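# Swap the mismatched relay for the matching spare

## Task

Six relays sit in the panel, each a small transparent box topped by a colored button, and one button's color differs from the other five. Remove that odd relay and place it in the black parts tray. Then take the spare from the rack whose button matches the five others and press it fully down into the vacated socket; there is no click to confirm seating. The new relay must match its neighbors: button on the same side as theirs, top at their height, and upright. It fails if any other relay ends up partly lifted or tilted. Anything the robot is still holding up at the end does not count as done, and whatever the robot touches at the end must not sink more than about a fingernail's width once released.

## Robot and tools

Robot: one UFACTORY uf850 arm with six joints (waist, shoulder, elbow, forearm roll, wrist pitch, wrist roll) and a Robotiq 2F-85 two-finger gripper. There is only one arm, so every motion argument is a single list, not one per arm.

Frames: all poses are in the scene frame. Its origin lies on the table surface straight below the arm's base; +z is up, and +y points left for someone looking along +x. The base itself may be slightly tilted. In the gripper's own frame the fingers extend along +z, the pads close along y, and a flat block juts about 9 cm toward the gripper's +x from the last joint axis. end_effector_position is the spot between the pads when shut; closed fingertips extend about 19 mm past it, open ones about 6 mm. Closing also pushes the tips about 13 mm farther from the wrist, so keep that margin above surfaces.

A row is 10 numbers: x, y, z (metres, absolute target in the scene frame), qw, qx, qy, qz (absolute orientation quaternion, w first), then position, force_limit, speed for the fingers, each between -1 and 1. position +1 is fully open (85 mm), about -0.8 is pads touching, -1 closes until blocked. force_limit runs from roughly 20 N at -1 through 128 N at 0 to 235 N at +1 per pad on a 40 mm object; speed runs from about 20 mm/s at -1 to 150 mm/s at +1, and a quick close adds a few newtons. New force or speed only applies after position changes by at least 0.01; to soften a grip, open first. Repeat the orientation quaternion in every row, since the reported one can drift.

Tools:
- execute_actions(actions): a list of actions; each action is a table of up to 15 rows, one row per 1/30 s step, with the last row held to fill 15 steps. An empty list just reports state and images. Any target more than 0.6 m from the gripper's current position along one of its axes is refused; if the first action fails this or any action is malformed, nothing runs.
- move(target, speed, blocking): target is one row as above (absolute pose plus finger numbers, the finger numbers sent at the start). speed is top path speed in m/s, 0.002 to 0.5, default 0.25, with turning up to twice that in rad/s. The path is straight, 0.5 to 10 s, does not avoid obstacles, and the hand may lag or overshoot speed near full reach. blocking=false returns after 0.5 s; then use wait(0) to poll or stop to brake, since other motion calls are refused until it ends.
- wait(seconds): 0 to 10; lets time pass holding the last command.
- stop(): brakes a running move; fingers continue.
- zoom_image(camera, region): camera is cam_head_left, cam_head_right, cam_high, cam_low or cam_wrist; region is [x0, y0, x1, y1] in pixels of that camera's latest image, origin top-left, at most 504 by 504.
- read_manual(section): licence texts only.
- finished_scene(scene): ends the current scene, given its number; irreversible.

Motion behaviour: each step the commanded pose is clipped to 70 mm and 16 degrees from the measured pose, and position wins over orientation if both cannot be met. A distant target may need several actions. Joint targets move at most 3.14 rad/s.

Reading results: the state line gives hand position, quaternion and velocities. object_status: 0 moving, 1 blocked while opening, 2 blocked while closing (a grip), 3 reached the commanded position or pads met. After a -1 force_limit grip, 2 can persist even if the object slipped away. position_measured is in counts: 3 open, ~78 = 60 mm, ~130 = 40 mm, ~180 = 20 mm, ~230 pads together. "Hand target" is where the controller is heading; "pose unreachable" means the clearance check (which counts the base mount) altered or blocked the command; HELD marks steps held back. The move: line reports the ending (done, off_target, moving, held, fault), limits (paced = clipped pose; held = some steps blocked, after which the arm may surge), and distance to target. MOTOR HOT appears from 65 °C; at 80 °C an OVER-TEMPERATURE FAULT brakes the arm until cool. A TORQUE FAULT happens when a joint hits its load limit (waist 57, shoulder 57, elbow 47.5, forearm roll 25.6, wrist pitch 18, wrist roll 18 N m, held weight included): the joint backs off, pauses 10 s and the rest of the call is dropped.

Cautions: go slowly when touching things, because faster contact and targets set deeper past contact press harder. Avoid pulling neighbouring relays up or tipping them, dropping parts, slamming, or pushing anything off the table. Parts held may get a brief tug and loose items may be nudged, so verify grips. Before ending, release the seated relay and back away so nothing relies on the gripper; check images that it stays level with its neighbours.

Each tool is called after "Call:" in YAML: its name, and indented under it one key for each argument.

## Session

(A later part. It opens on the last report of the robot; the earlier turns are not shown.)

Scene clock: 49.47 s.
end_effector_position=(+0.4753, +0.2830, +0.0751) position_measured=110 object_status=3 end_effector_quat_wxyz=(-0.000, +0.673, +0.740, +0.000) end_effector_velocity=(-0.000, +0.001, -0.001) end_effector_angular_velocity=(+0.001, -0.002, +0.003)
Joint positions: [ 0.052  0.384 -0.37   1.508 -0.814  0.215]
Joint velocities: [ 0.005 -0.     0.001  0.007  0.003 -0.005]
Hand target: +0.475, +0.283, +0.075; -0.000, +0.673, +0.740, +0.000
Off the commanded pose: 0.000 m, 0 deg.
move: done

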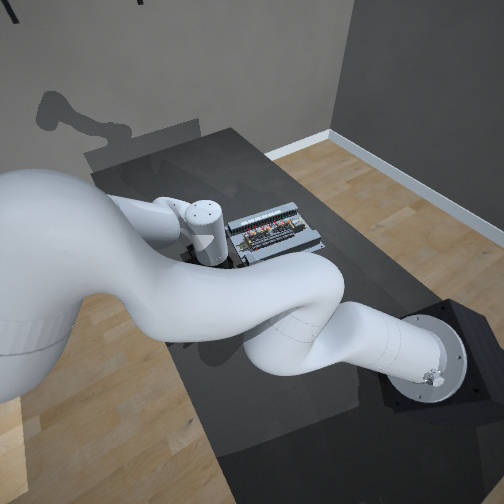

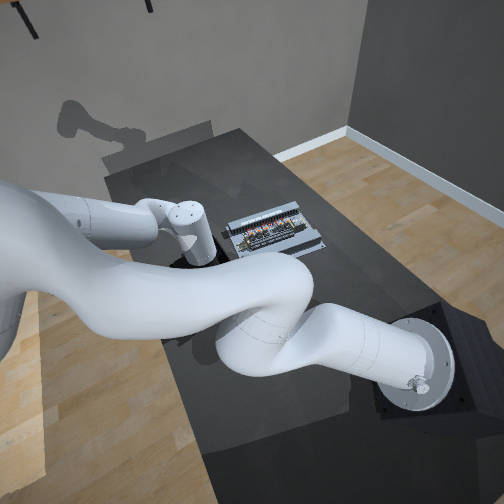

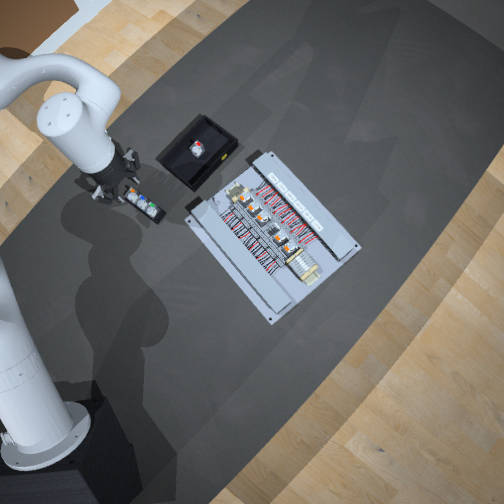

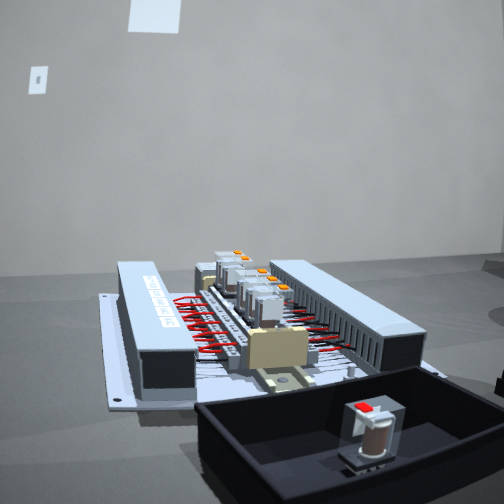

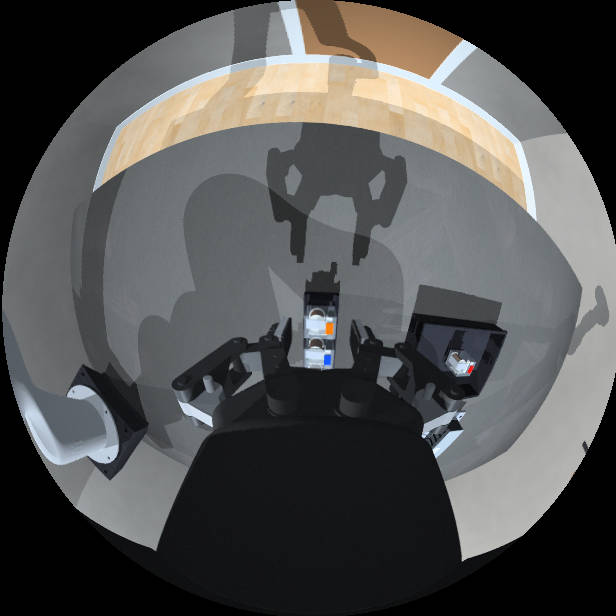

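Call:
move:
  target: [0.4745,0.2825,0.047,0,0.672,0.740,0,0.0,0,0]
  speed: 0.05

Call:
move:
  target: [0.4745,0.2825,0.047,0,0.672,0.740,0,-1,0,-1]

Call:
move:
  target: [0.4745,0.2825,0.07,0,0.672,0.740,0,-1,0,-1]
  speed: 0.05

Call:
zoom_image:
  camera: "cam_wrist"
  region: [240,220,400,380]

Scene clock: 53.37 s.
end_effector_position=(+0.4746, +0.2825, +0.0471) position_measured=128 object_status=3 end_effector_quat_wxyz=(-0.000, +0.672, +0.740, -0.000) end_effector_velocity=(+0.000, +0.000, -0.001) end_effector_angular_velocity=(+0.001, -0.002, +0.002)
Joint positions: [ 0.128  0.311 -0.379  1.628 -0.763  0.125]
Joint velocities: [ 0.002 -0.001 -0.     0.005  0.001 -0.005]
Hand target: +0.475, +0.282, +0.047; -0.000, +0.672, +0.740, -0.000
Off the commanded pose: 0.000 m, 0 deg.
move: done

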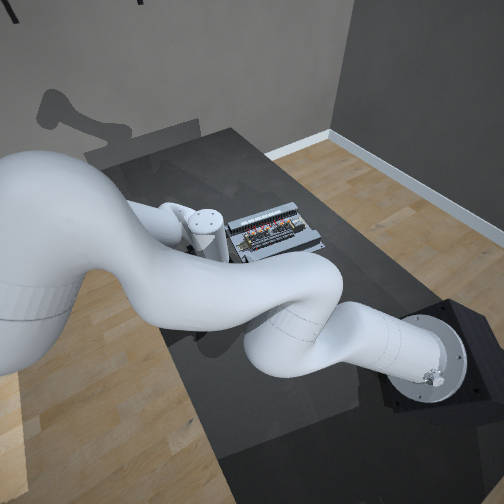

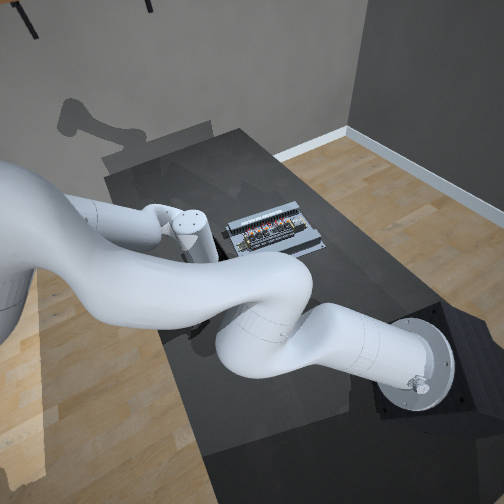

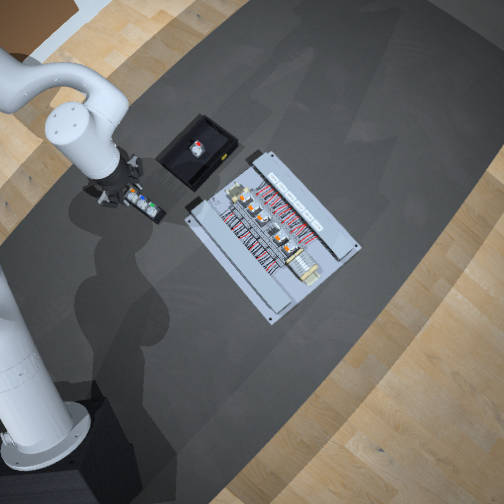

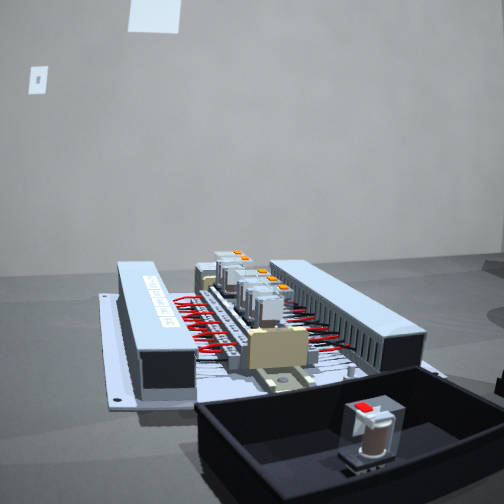

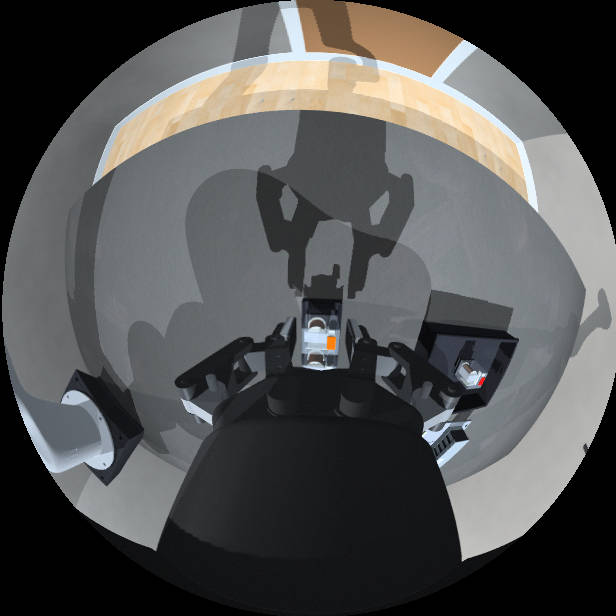

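Scene clock: 54.47 s.
end_effector_position=(+0.4745, +0.2825, +0.0471) position_measured=166 object_status=0 end_effector_quat_wxyz=(+0.000, +0.672, +0.740, +0.000) end_effector_velocity=(-0.000, +0.000, -0.000) end_effector_angular_velocity=(-0.000, +0.001, +0.001)
Joint positions: [ 0.128  0.311 -0.378  1.629 -0.763  0.124]
Joint velocities: [ 0.001  0.    -0.    -0.001  0.001  0.   ]
Hand target: +0.474, +0.282, +0.047; -0.000, +0.672, +0.740, -0.000
Off the commanded pose: 0.000 m, 0 deg.
move: done

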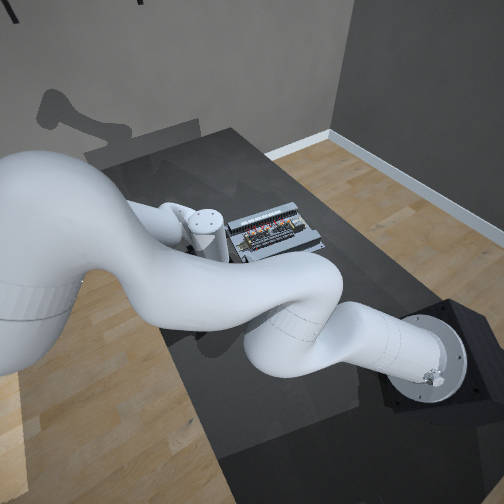

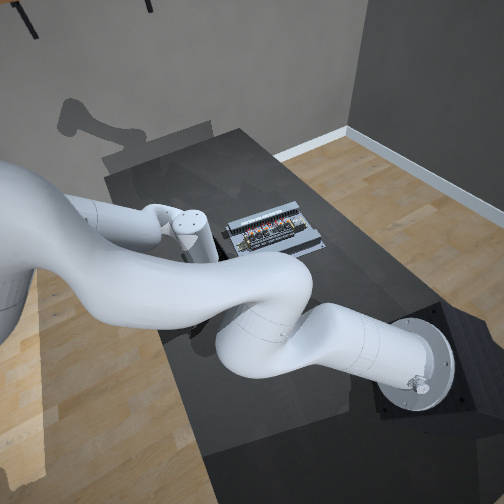

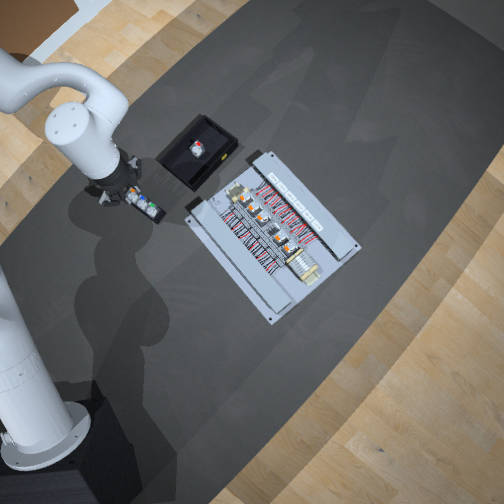

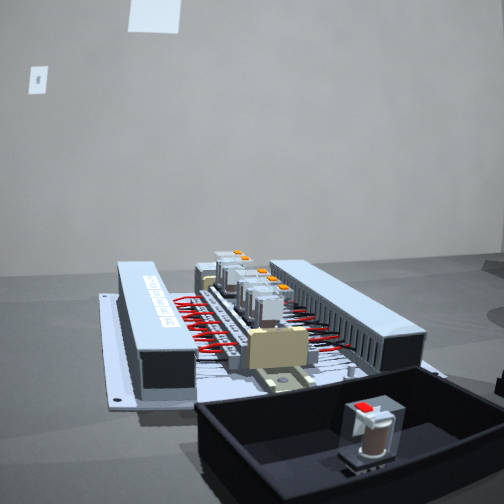

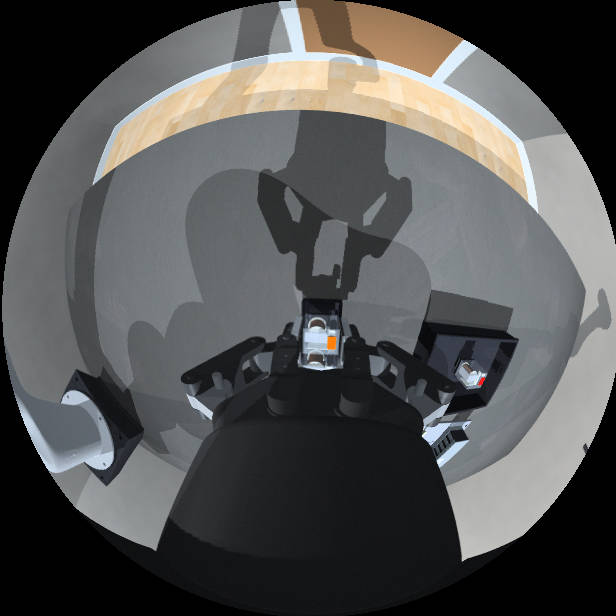

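Scene clock: 55.27 s.
end_effector_position=(+0.4744, +0.2825, +0.0699) position_measured=166 object_status=2 end_effector_quat_wxyz=(+0.000, +0.672, +0.740, +0.000) end_effector_velocity=(+0.000, +0.000, +0.001) end_effector_angular_velocity=(-0.000, -0.000, -0.000)
Joint positions: [ 0.066  0.372 -0.369  1.531 -0.803  0.196]
Joint velocities: [-0.002  0.003 -0.    -0.004 -0.002  0.004]
Hand target: +0.474, +0.283, +0.070; +0.000, +0.672, +0.740, +0.000
Off the commanded pose: 0.000 m, 0 deg.
move: done

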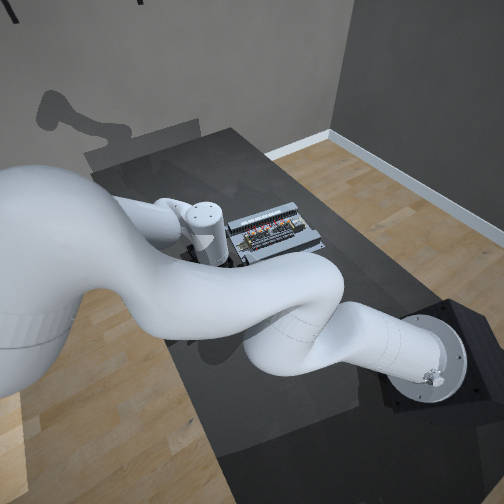

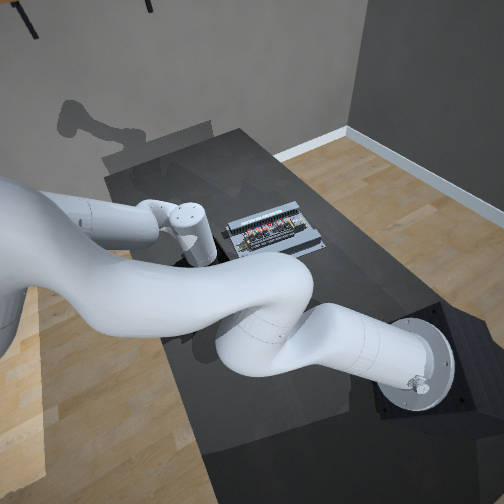

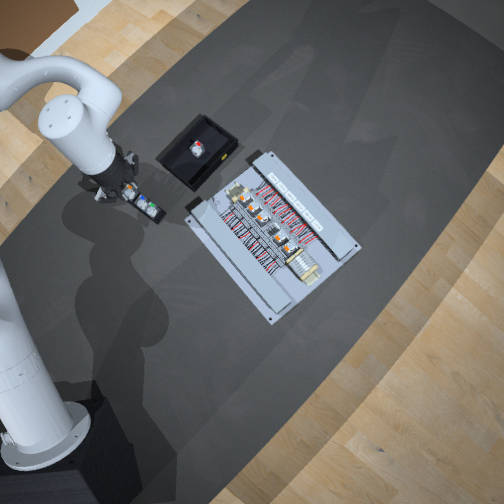

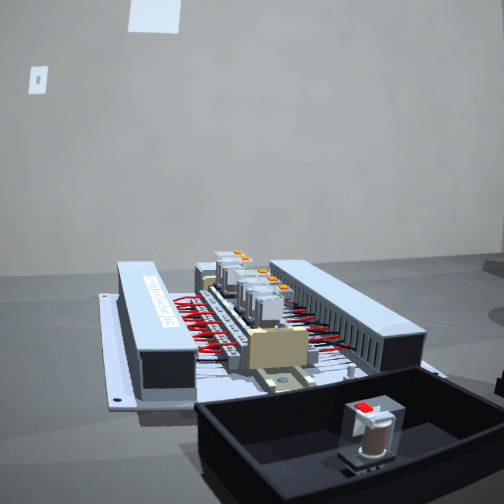

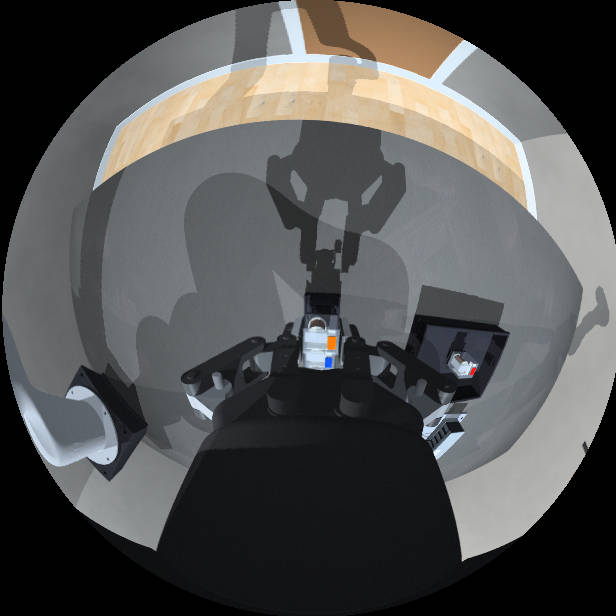

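Region (240, 220, 400, 380) of cam_wrist's 616x616 image, scaled by 3.150, with more detail than that image has.

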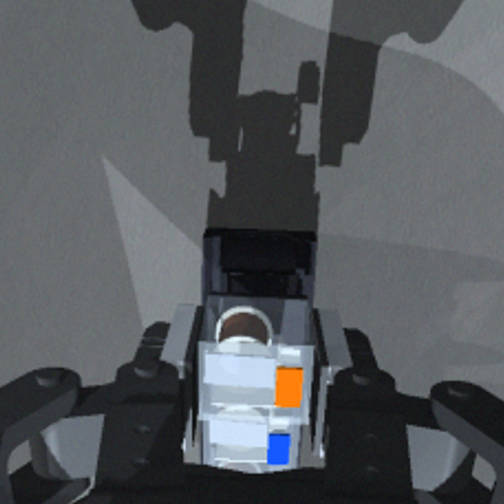

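Matches the earlier grip nicely.

Call:
move:
  target: [0.4745,0.2825,0.13,0,0.672,0.740,0,-1,0,-1]
  speed: 0.15

Call:
move:
  target: [0.625,-0.0325,0.13,0,0.649,-0.760,0,-1,0,-1]
  speed: 0.4

Call:
move:
  target: [0.625,-0.0325,0.1,0,0.649,-0.760,0,-1,0,-1]
  speed: 0.04

Call:
zoom_image:
  camera: "cam_low"
  region: [170,160,330,320]

Call:
zoom_image:
  camera: "cam_wrist"
  region: [240,220,400,380]

Scene clock: 59.10 s.
end_effector_position=(+0.4743, +0.2825, +0.1298) position_measured=166 object_status=2 end_effector_quat_wxyz=(+0.000, +0.672, +0.740, -0.000) end_effector_velocity=(+0.000, +0.001, +0.002) end_effector_angular_velocity=(+0.001, -0.000, +0.001)
Joint positions: [-0.119  0.506 -0.366  1.311 -0.955  0.338]
Joint velocities: [-0.006  0.004 -0.001 -0.005 -0.007  0.002]
Hand target: +0.474, +0.283, +0.130; +0.000, +0.672, +0.741, +0.000
Off the commanded pose: 0.000 m, 0 deg.
move: done

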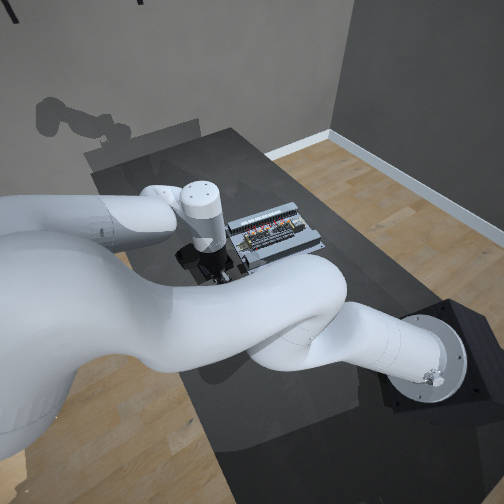

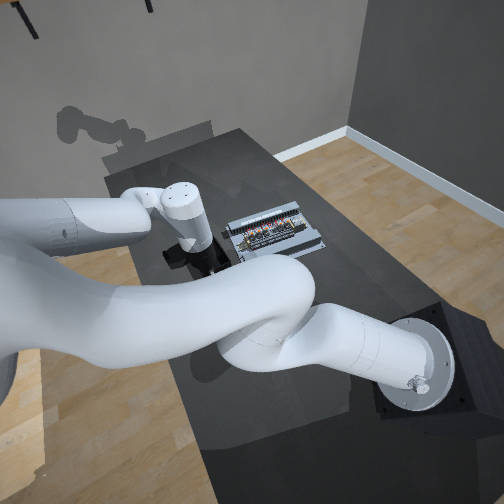

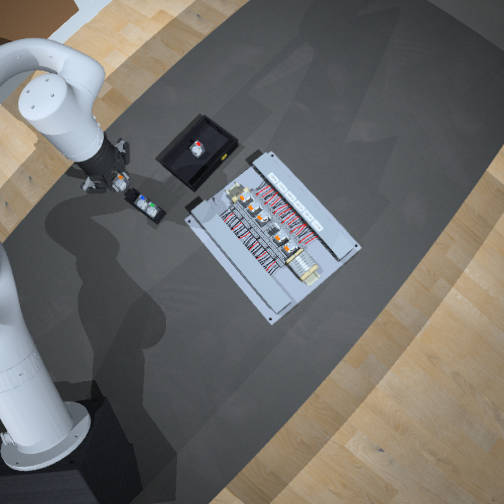

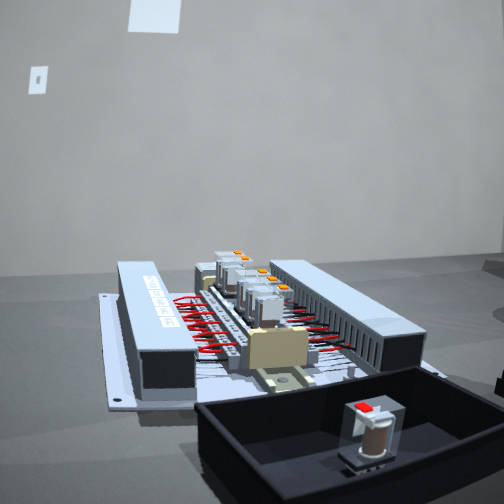

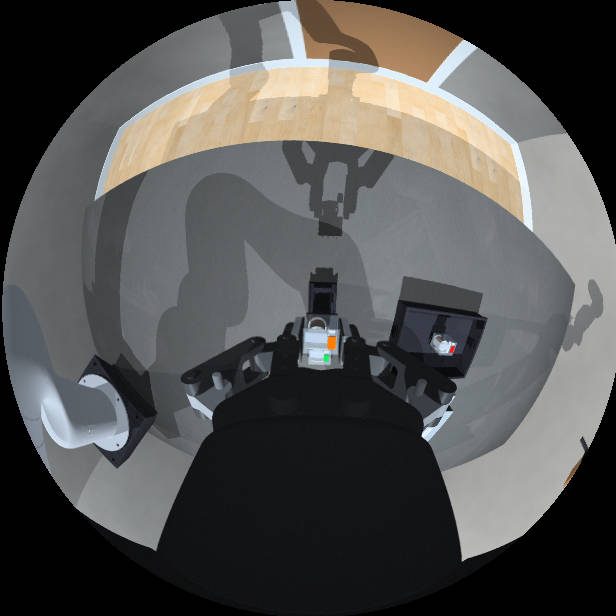

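Scene clock: 63.23 s.
end_effector_position=(+0.6255, -0.0330, +0.1303) position_measured=166 object_status=2 end_effector_quat_wxyz=(-0.002, -0.649, +0.760, -0.001) end_effector_velocity=(+0.001, -0.001, +0.000) end_effector_angular_velocity=(-0.001, -0.002, +0.006)
Joint positions: [-0.497 -0.502 -1.008  1.267 -1.087 -3.033]
Joint velocities: [-0.001 -0.002 -0.002  0.001  0.    -0.007]
Hand target: +0.626, -0.033, +0.130; -0.002, -0.650, +0.760, -0.001
Off the commanded pose: 0.001 m, 0 deg.
move: done

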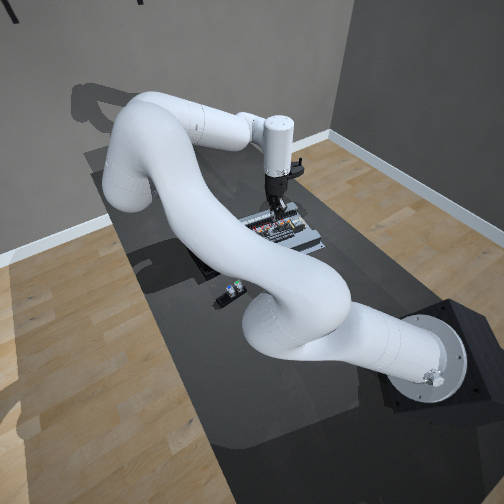

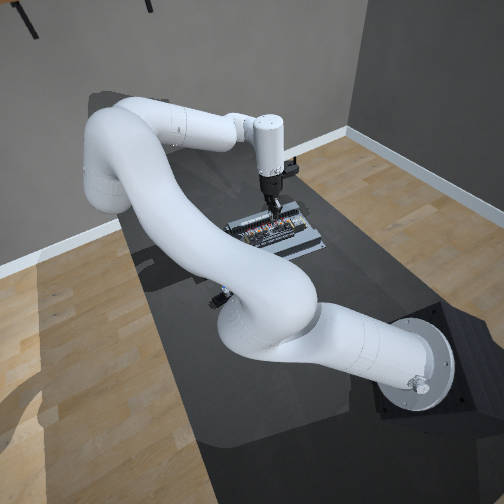

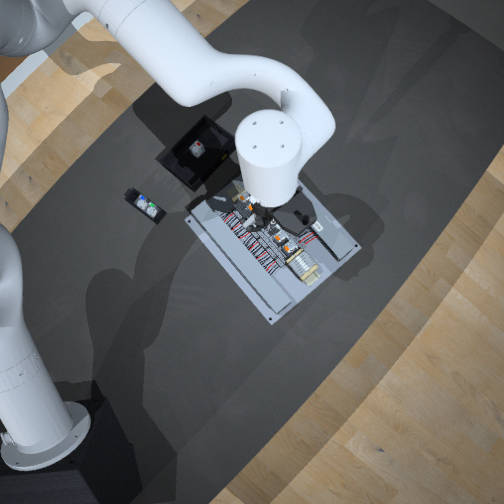

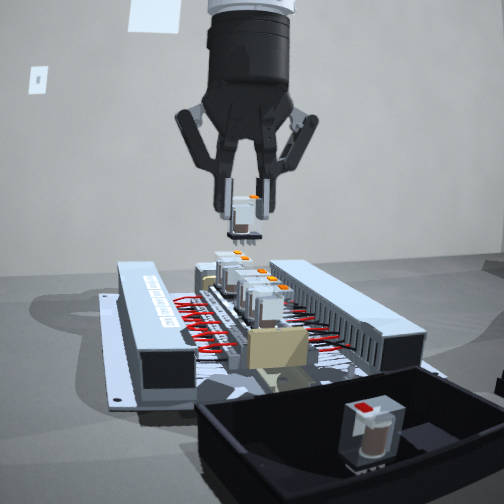

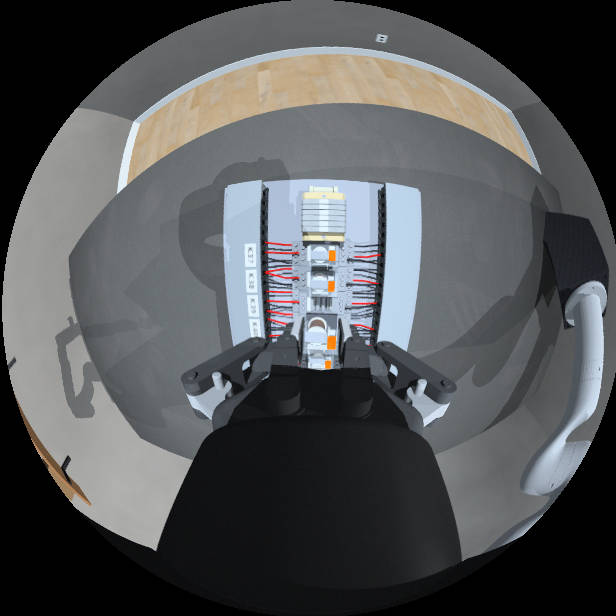

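Scene clock: 64.30 s.
end_effector_position=(+0.6251, -0.0325, +0.1001) position_measured=166 object_status=2 end_effector_quat_wxyz=(+0.000, -0.649, +0.760, +0.000) end_effector_velocity=(-0.000, +0.000, -0.001) end_effector_angular_velocity=(+0.001, +0.001, +0.002)
Joint positions: [-0.449 -0.531 -1.005  1.325 -1.059 -3.063]
Joint velocities: [ 0.002 -0.001 -0.     0.     0.    -0.002]
Hand target: +0.625, -0.033, +0.100; +0.000, -0.649, +0.760, +0.000
Off the commanded pose: 0.000 m, 0 deg.
move: done

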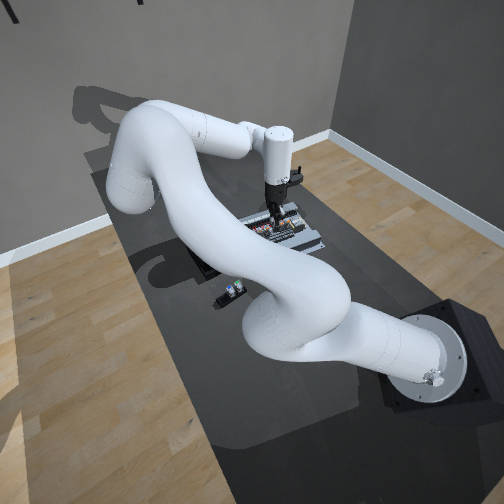

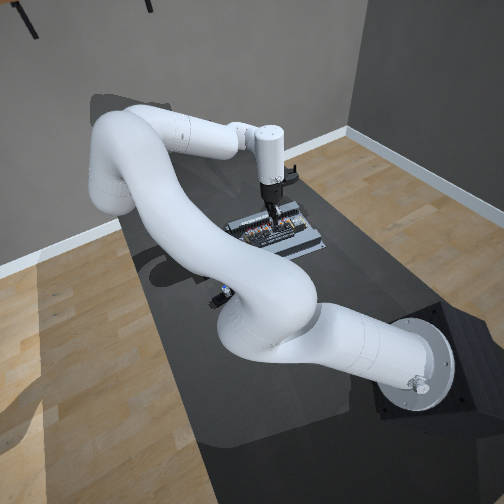

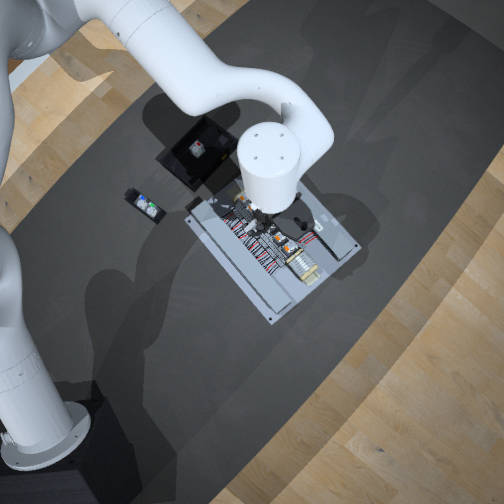

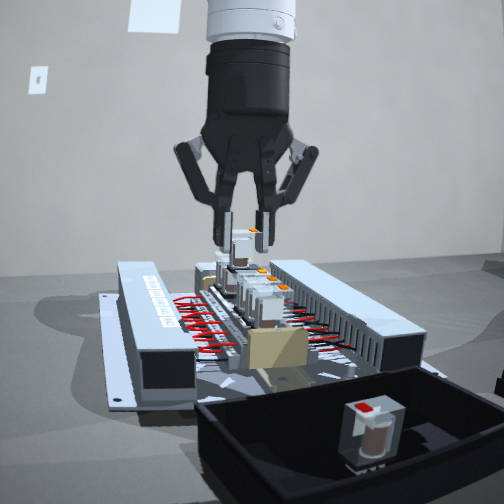

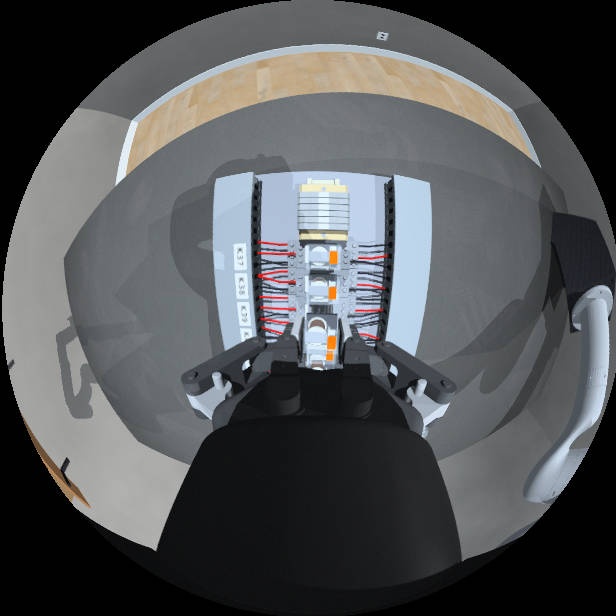

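Region (170, 160, 330, 320) of cam_low's 504x504 image, scaled by 3.150, with more detail than that image has.

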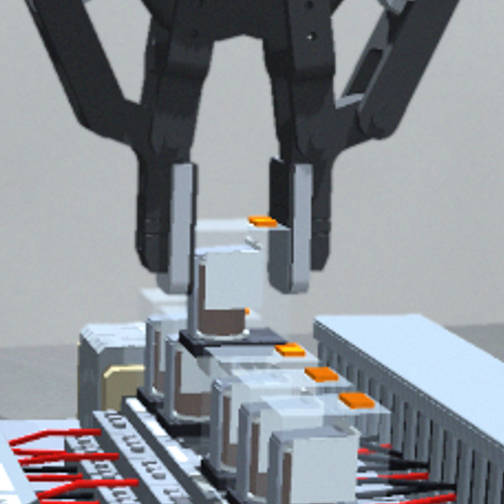

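Region (240, 220, 400, 380) of cam_wrist's 616x616 image, scaled by 3.150, with more detail than that image has.

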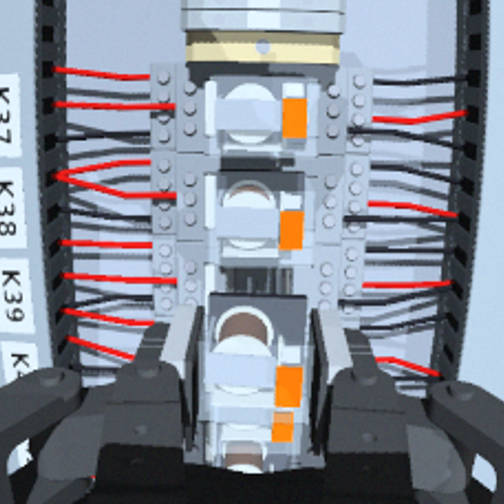

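Call:
move:
  target: [0.6247,-0.0327,0.0675,0,0.649,-0.760,0,-1,0,-1]
  speed: 0.015

Call:
zoom_image:
  camera: "cam_low"
  region: [170,200,330,360]

Call:
zoom_image:
  camera: "cam_wrist"
  region: [240,220,400,380]

Scene clock: 68.47 s.
end_effector_position=(+0.6248, -0.0328, +0.0685) position_measured=166 object_status=2 end_effector_quat_wxyz=(+0.000, -0.649, +0.760, -0.000) end_effector_velocity=(+0.000, -0.001, +0.000) end_effector_angular_velocity=(-0.002, -0.002, -0.001)
Joint positions: [-0.399 -0.566 -1.008  1.386 -1.031 -3.094]
Joint velocities: [-0.001 -0.001 -0.     0.002  0.002 -0.001]
Hand target: +0.625, -0.033, +0.067; +0.000, -0.649, +0.760, +0.000
Off the commanded pose: 0.001 m, 0 deg.
move: done

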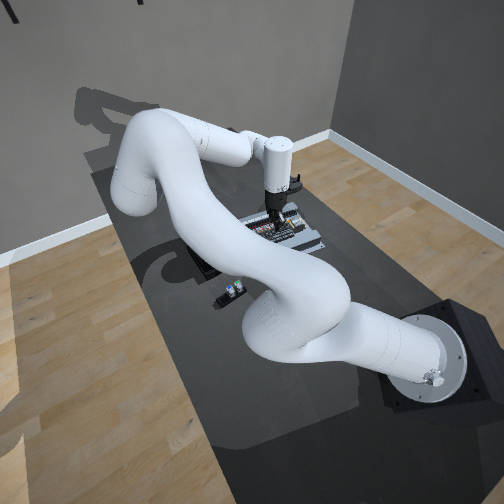

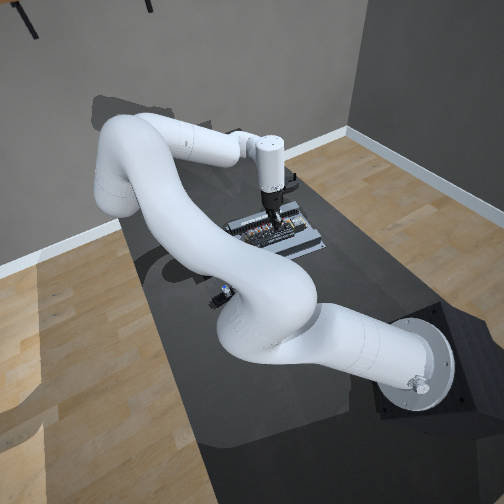

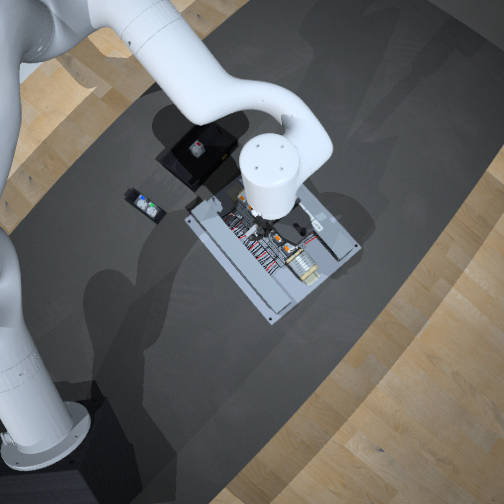

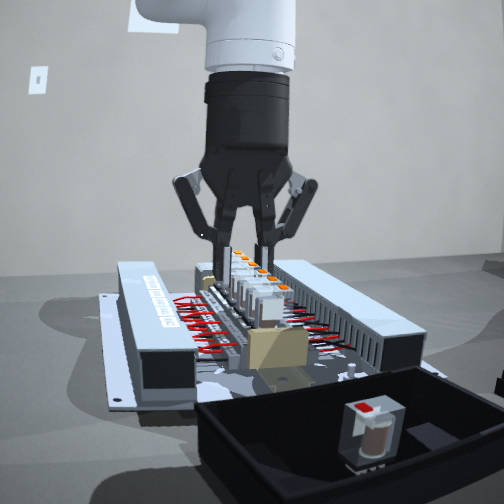

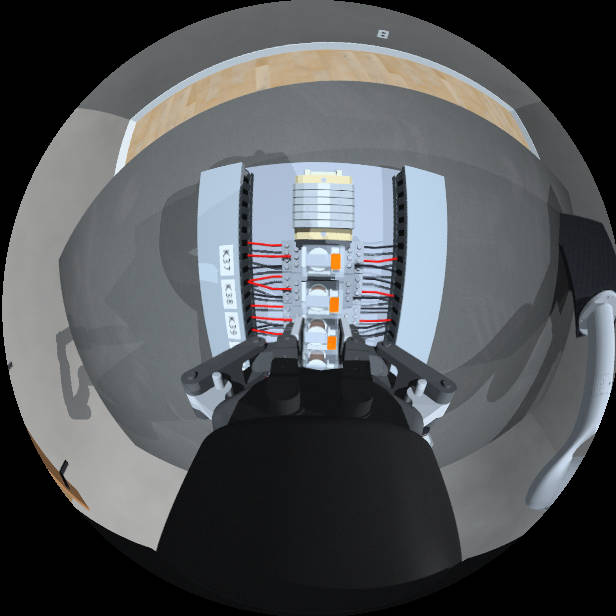

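Region (170, 200, 330, 360) of cam_low's 504x504 image, scaled by 3.150, with more detail than that image has.

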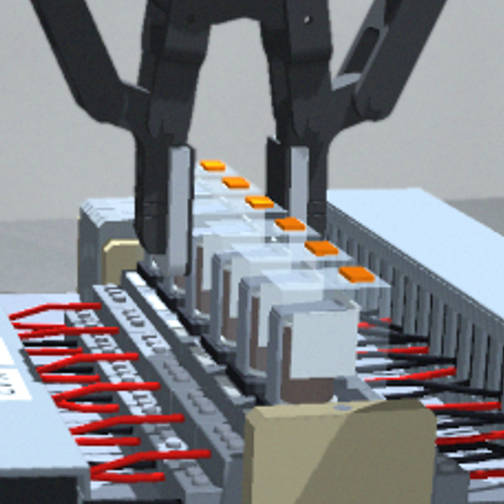

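Region (240, 220, 400, 380) of cam_wrist's 616x616 image, scaled by 3.150, with more detail than that image has.

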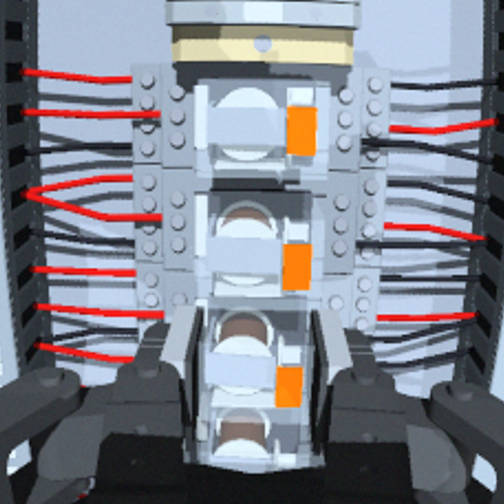

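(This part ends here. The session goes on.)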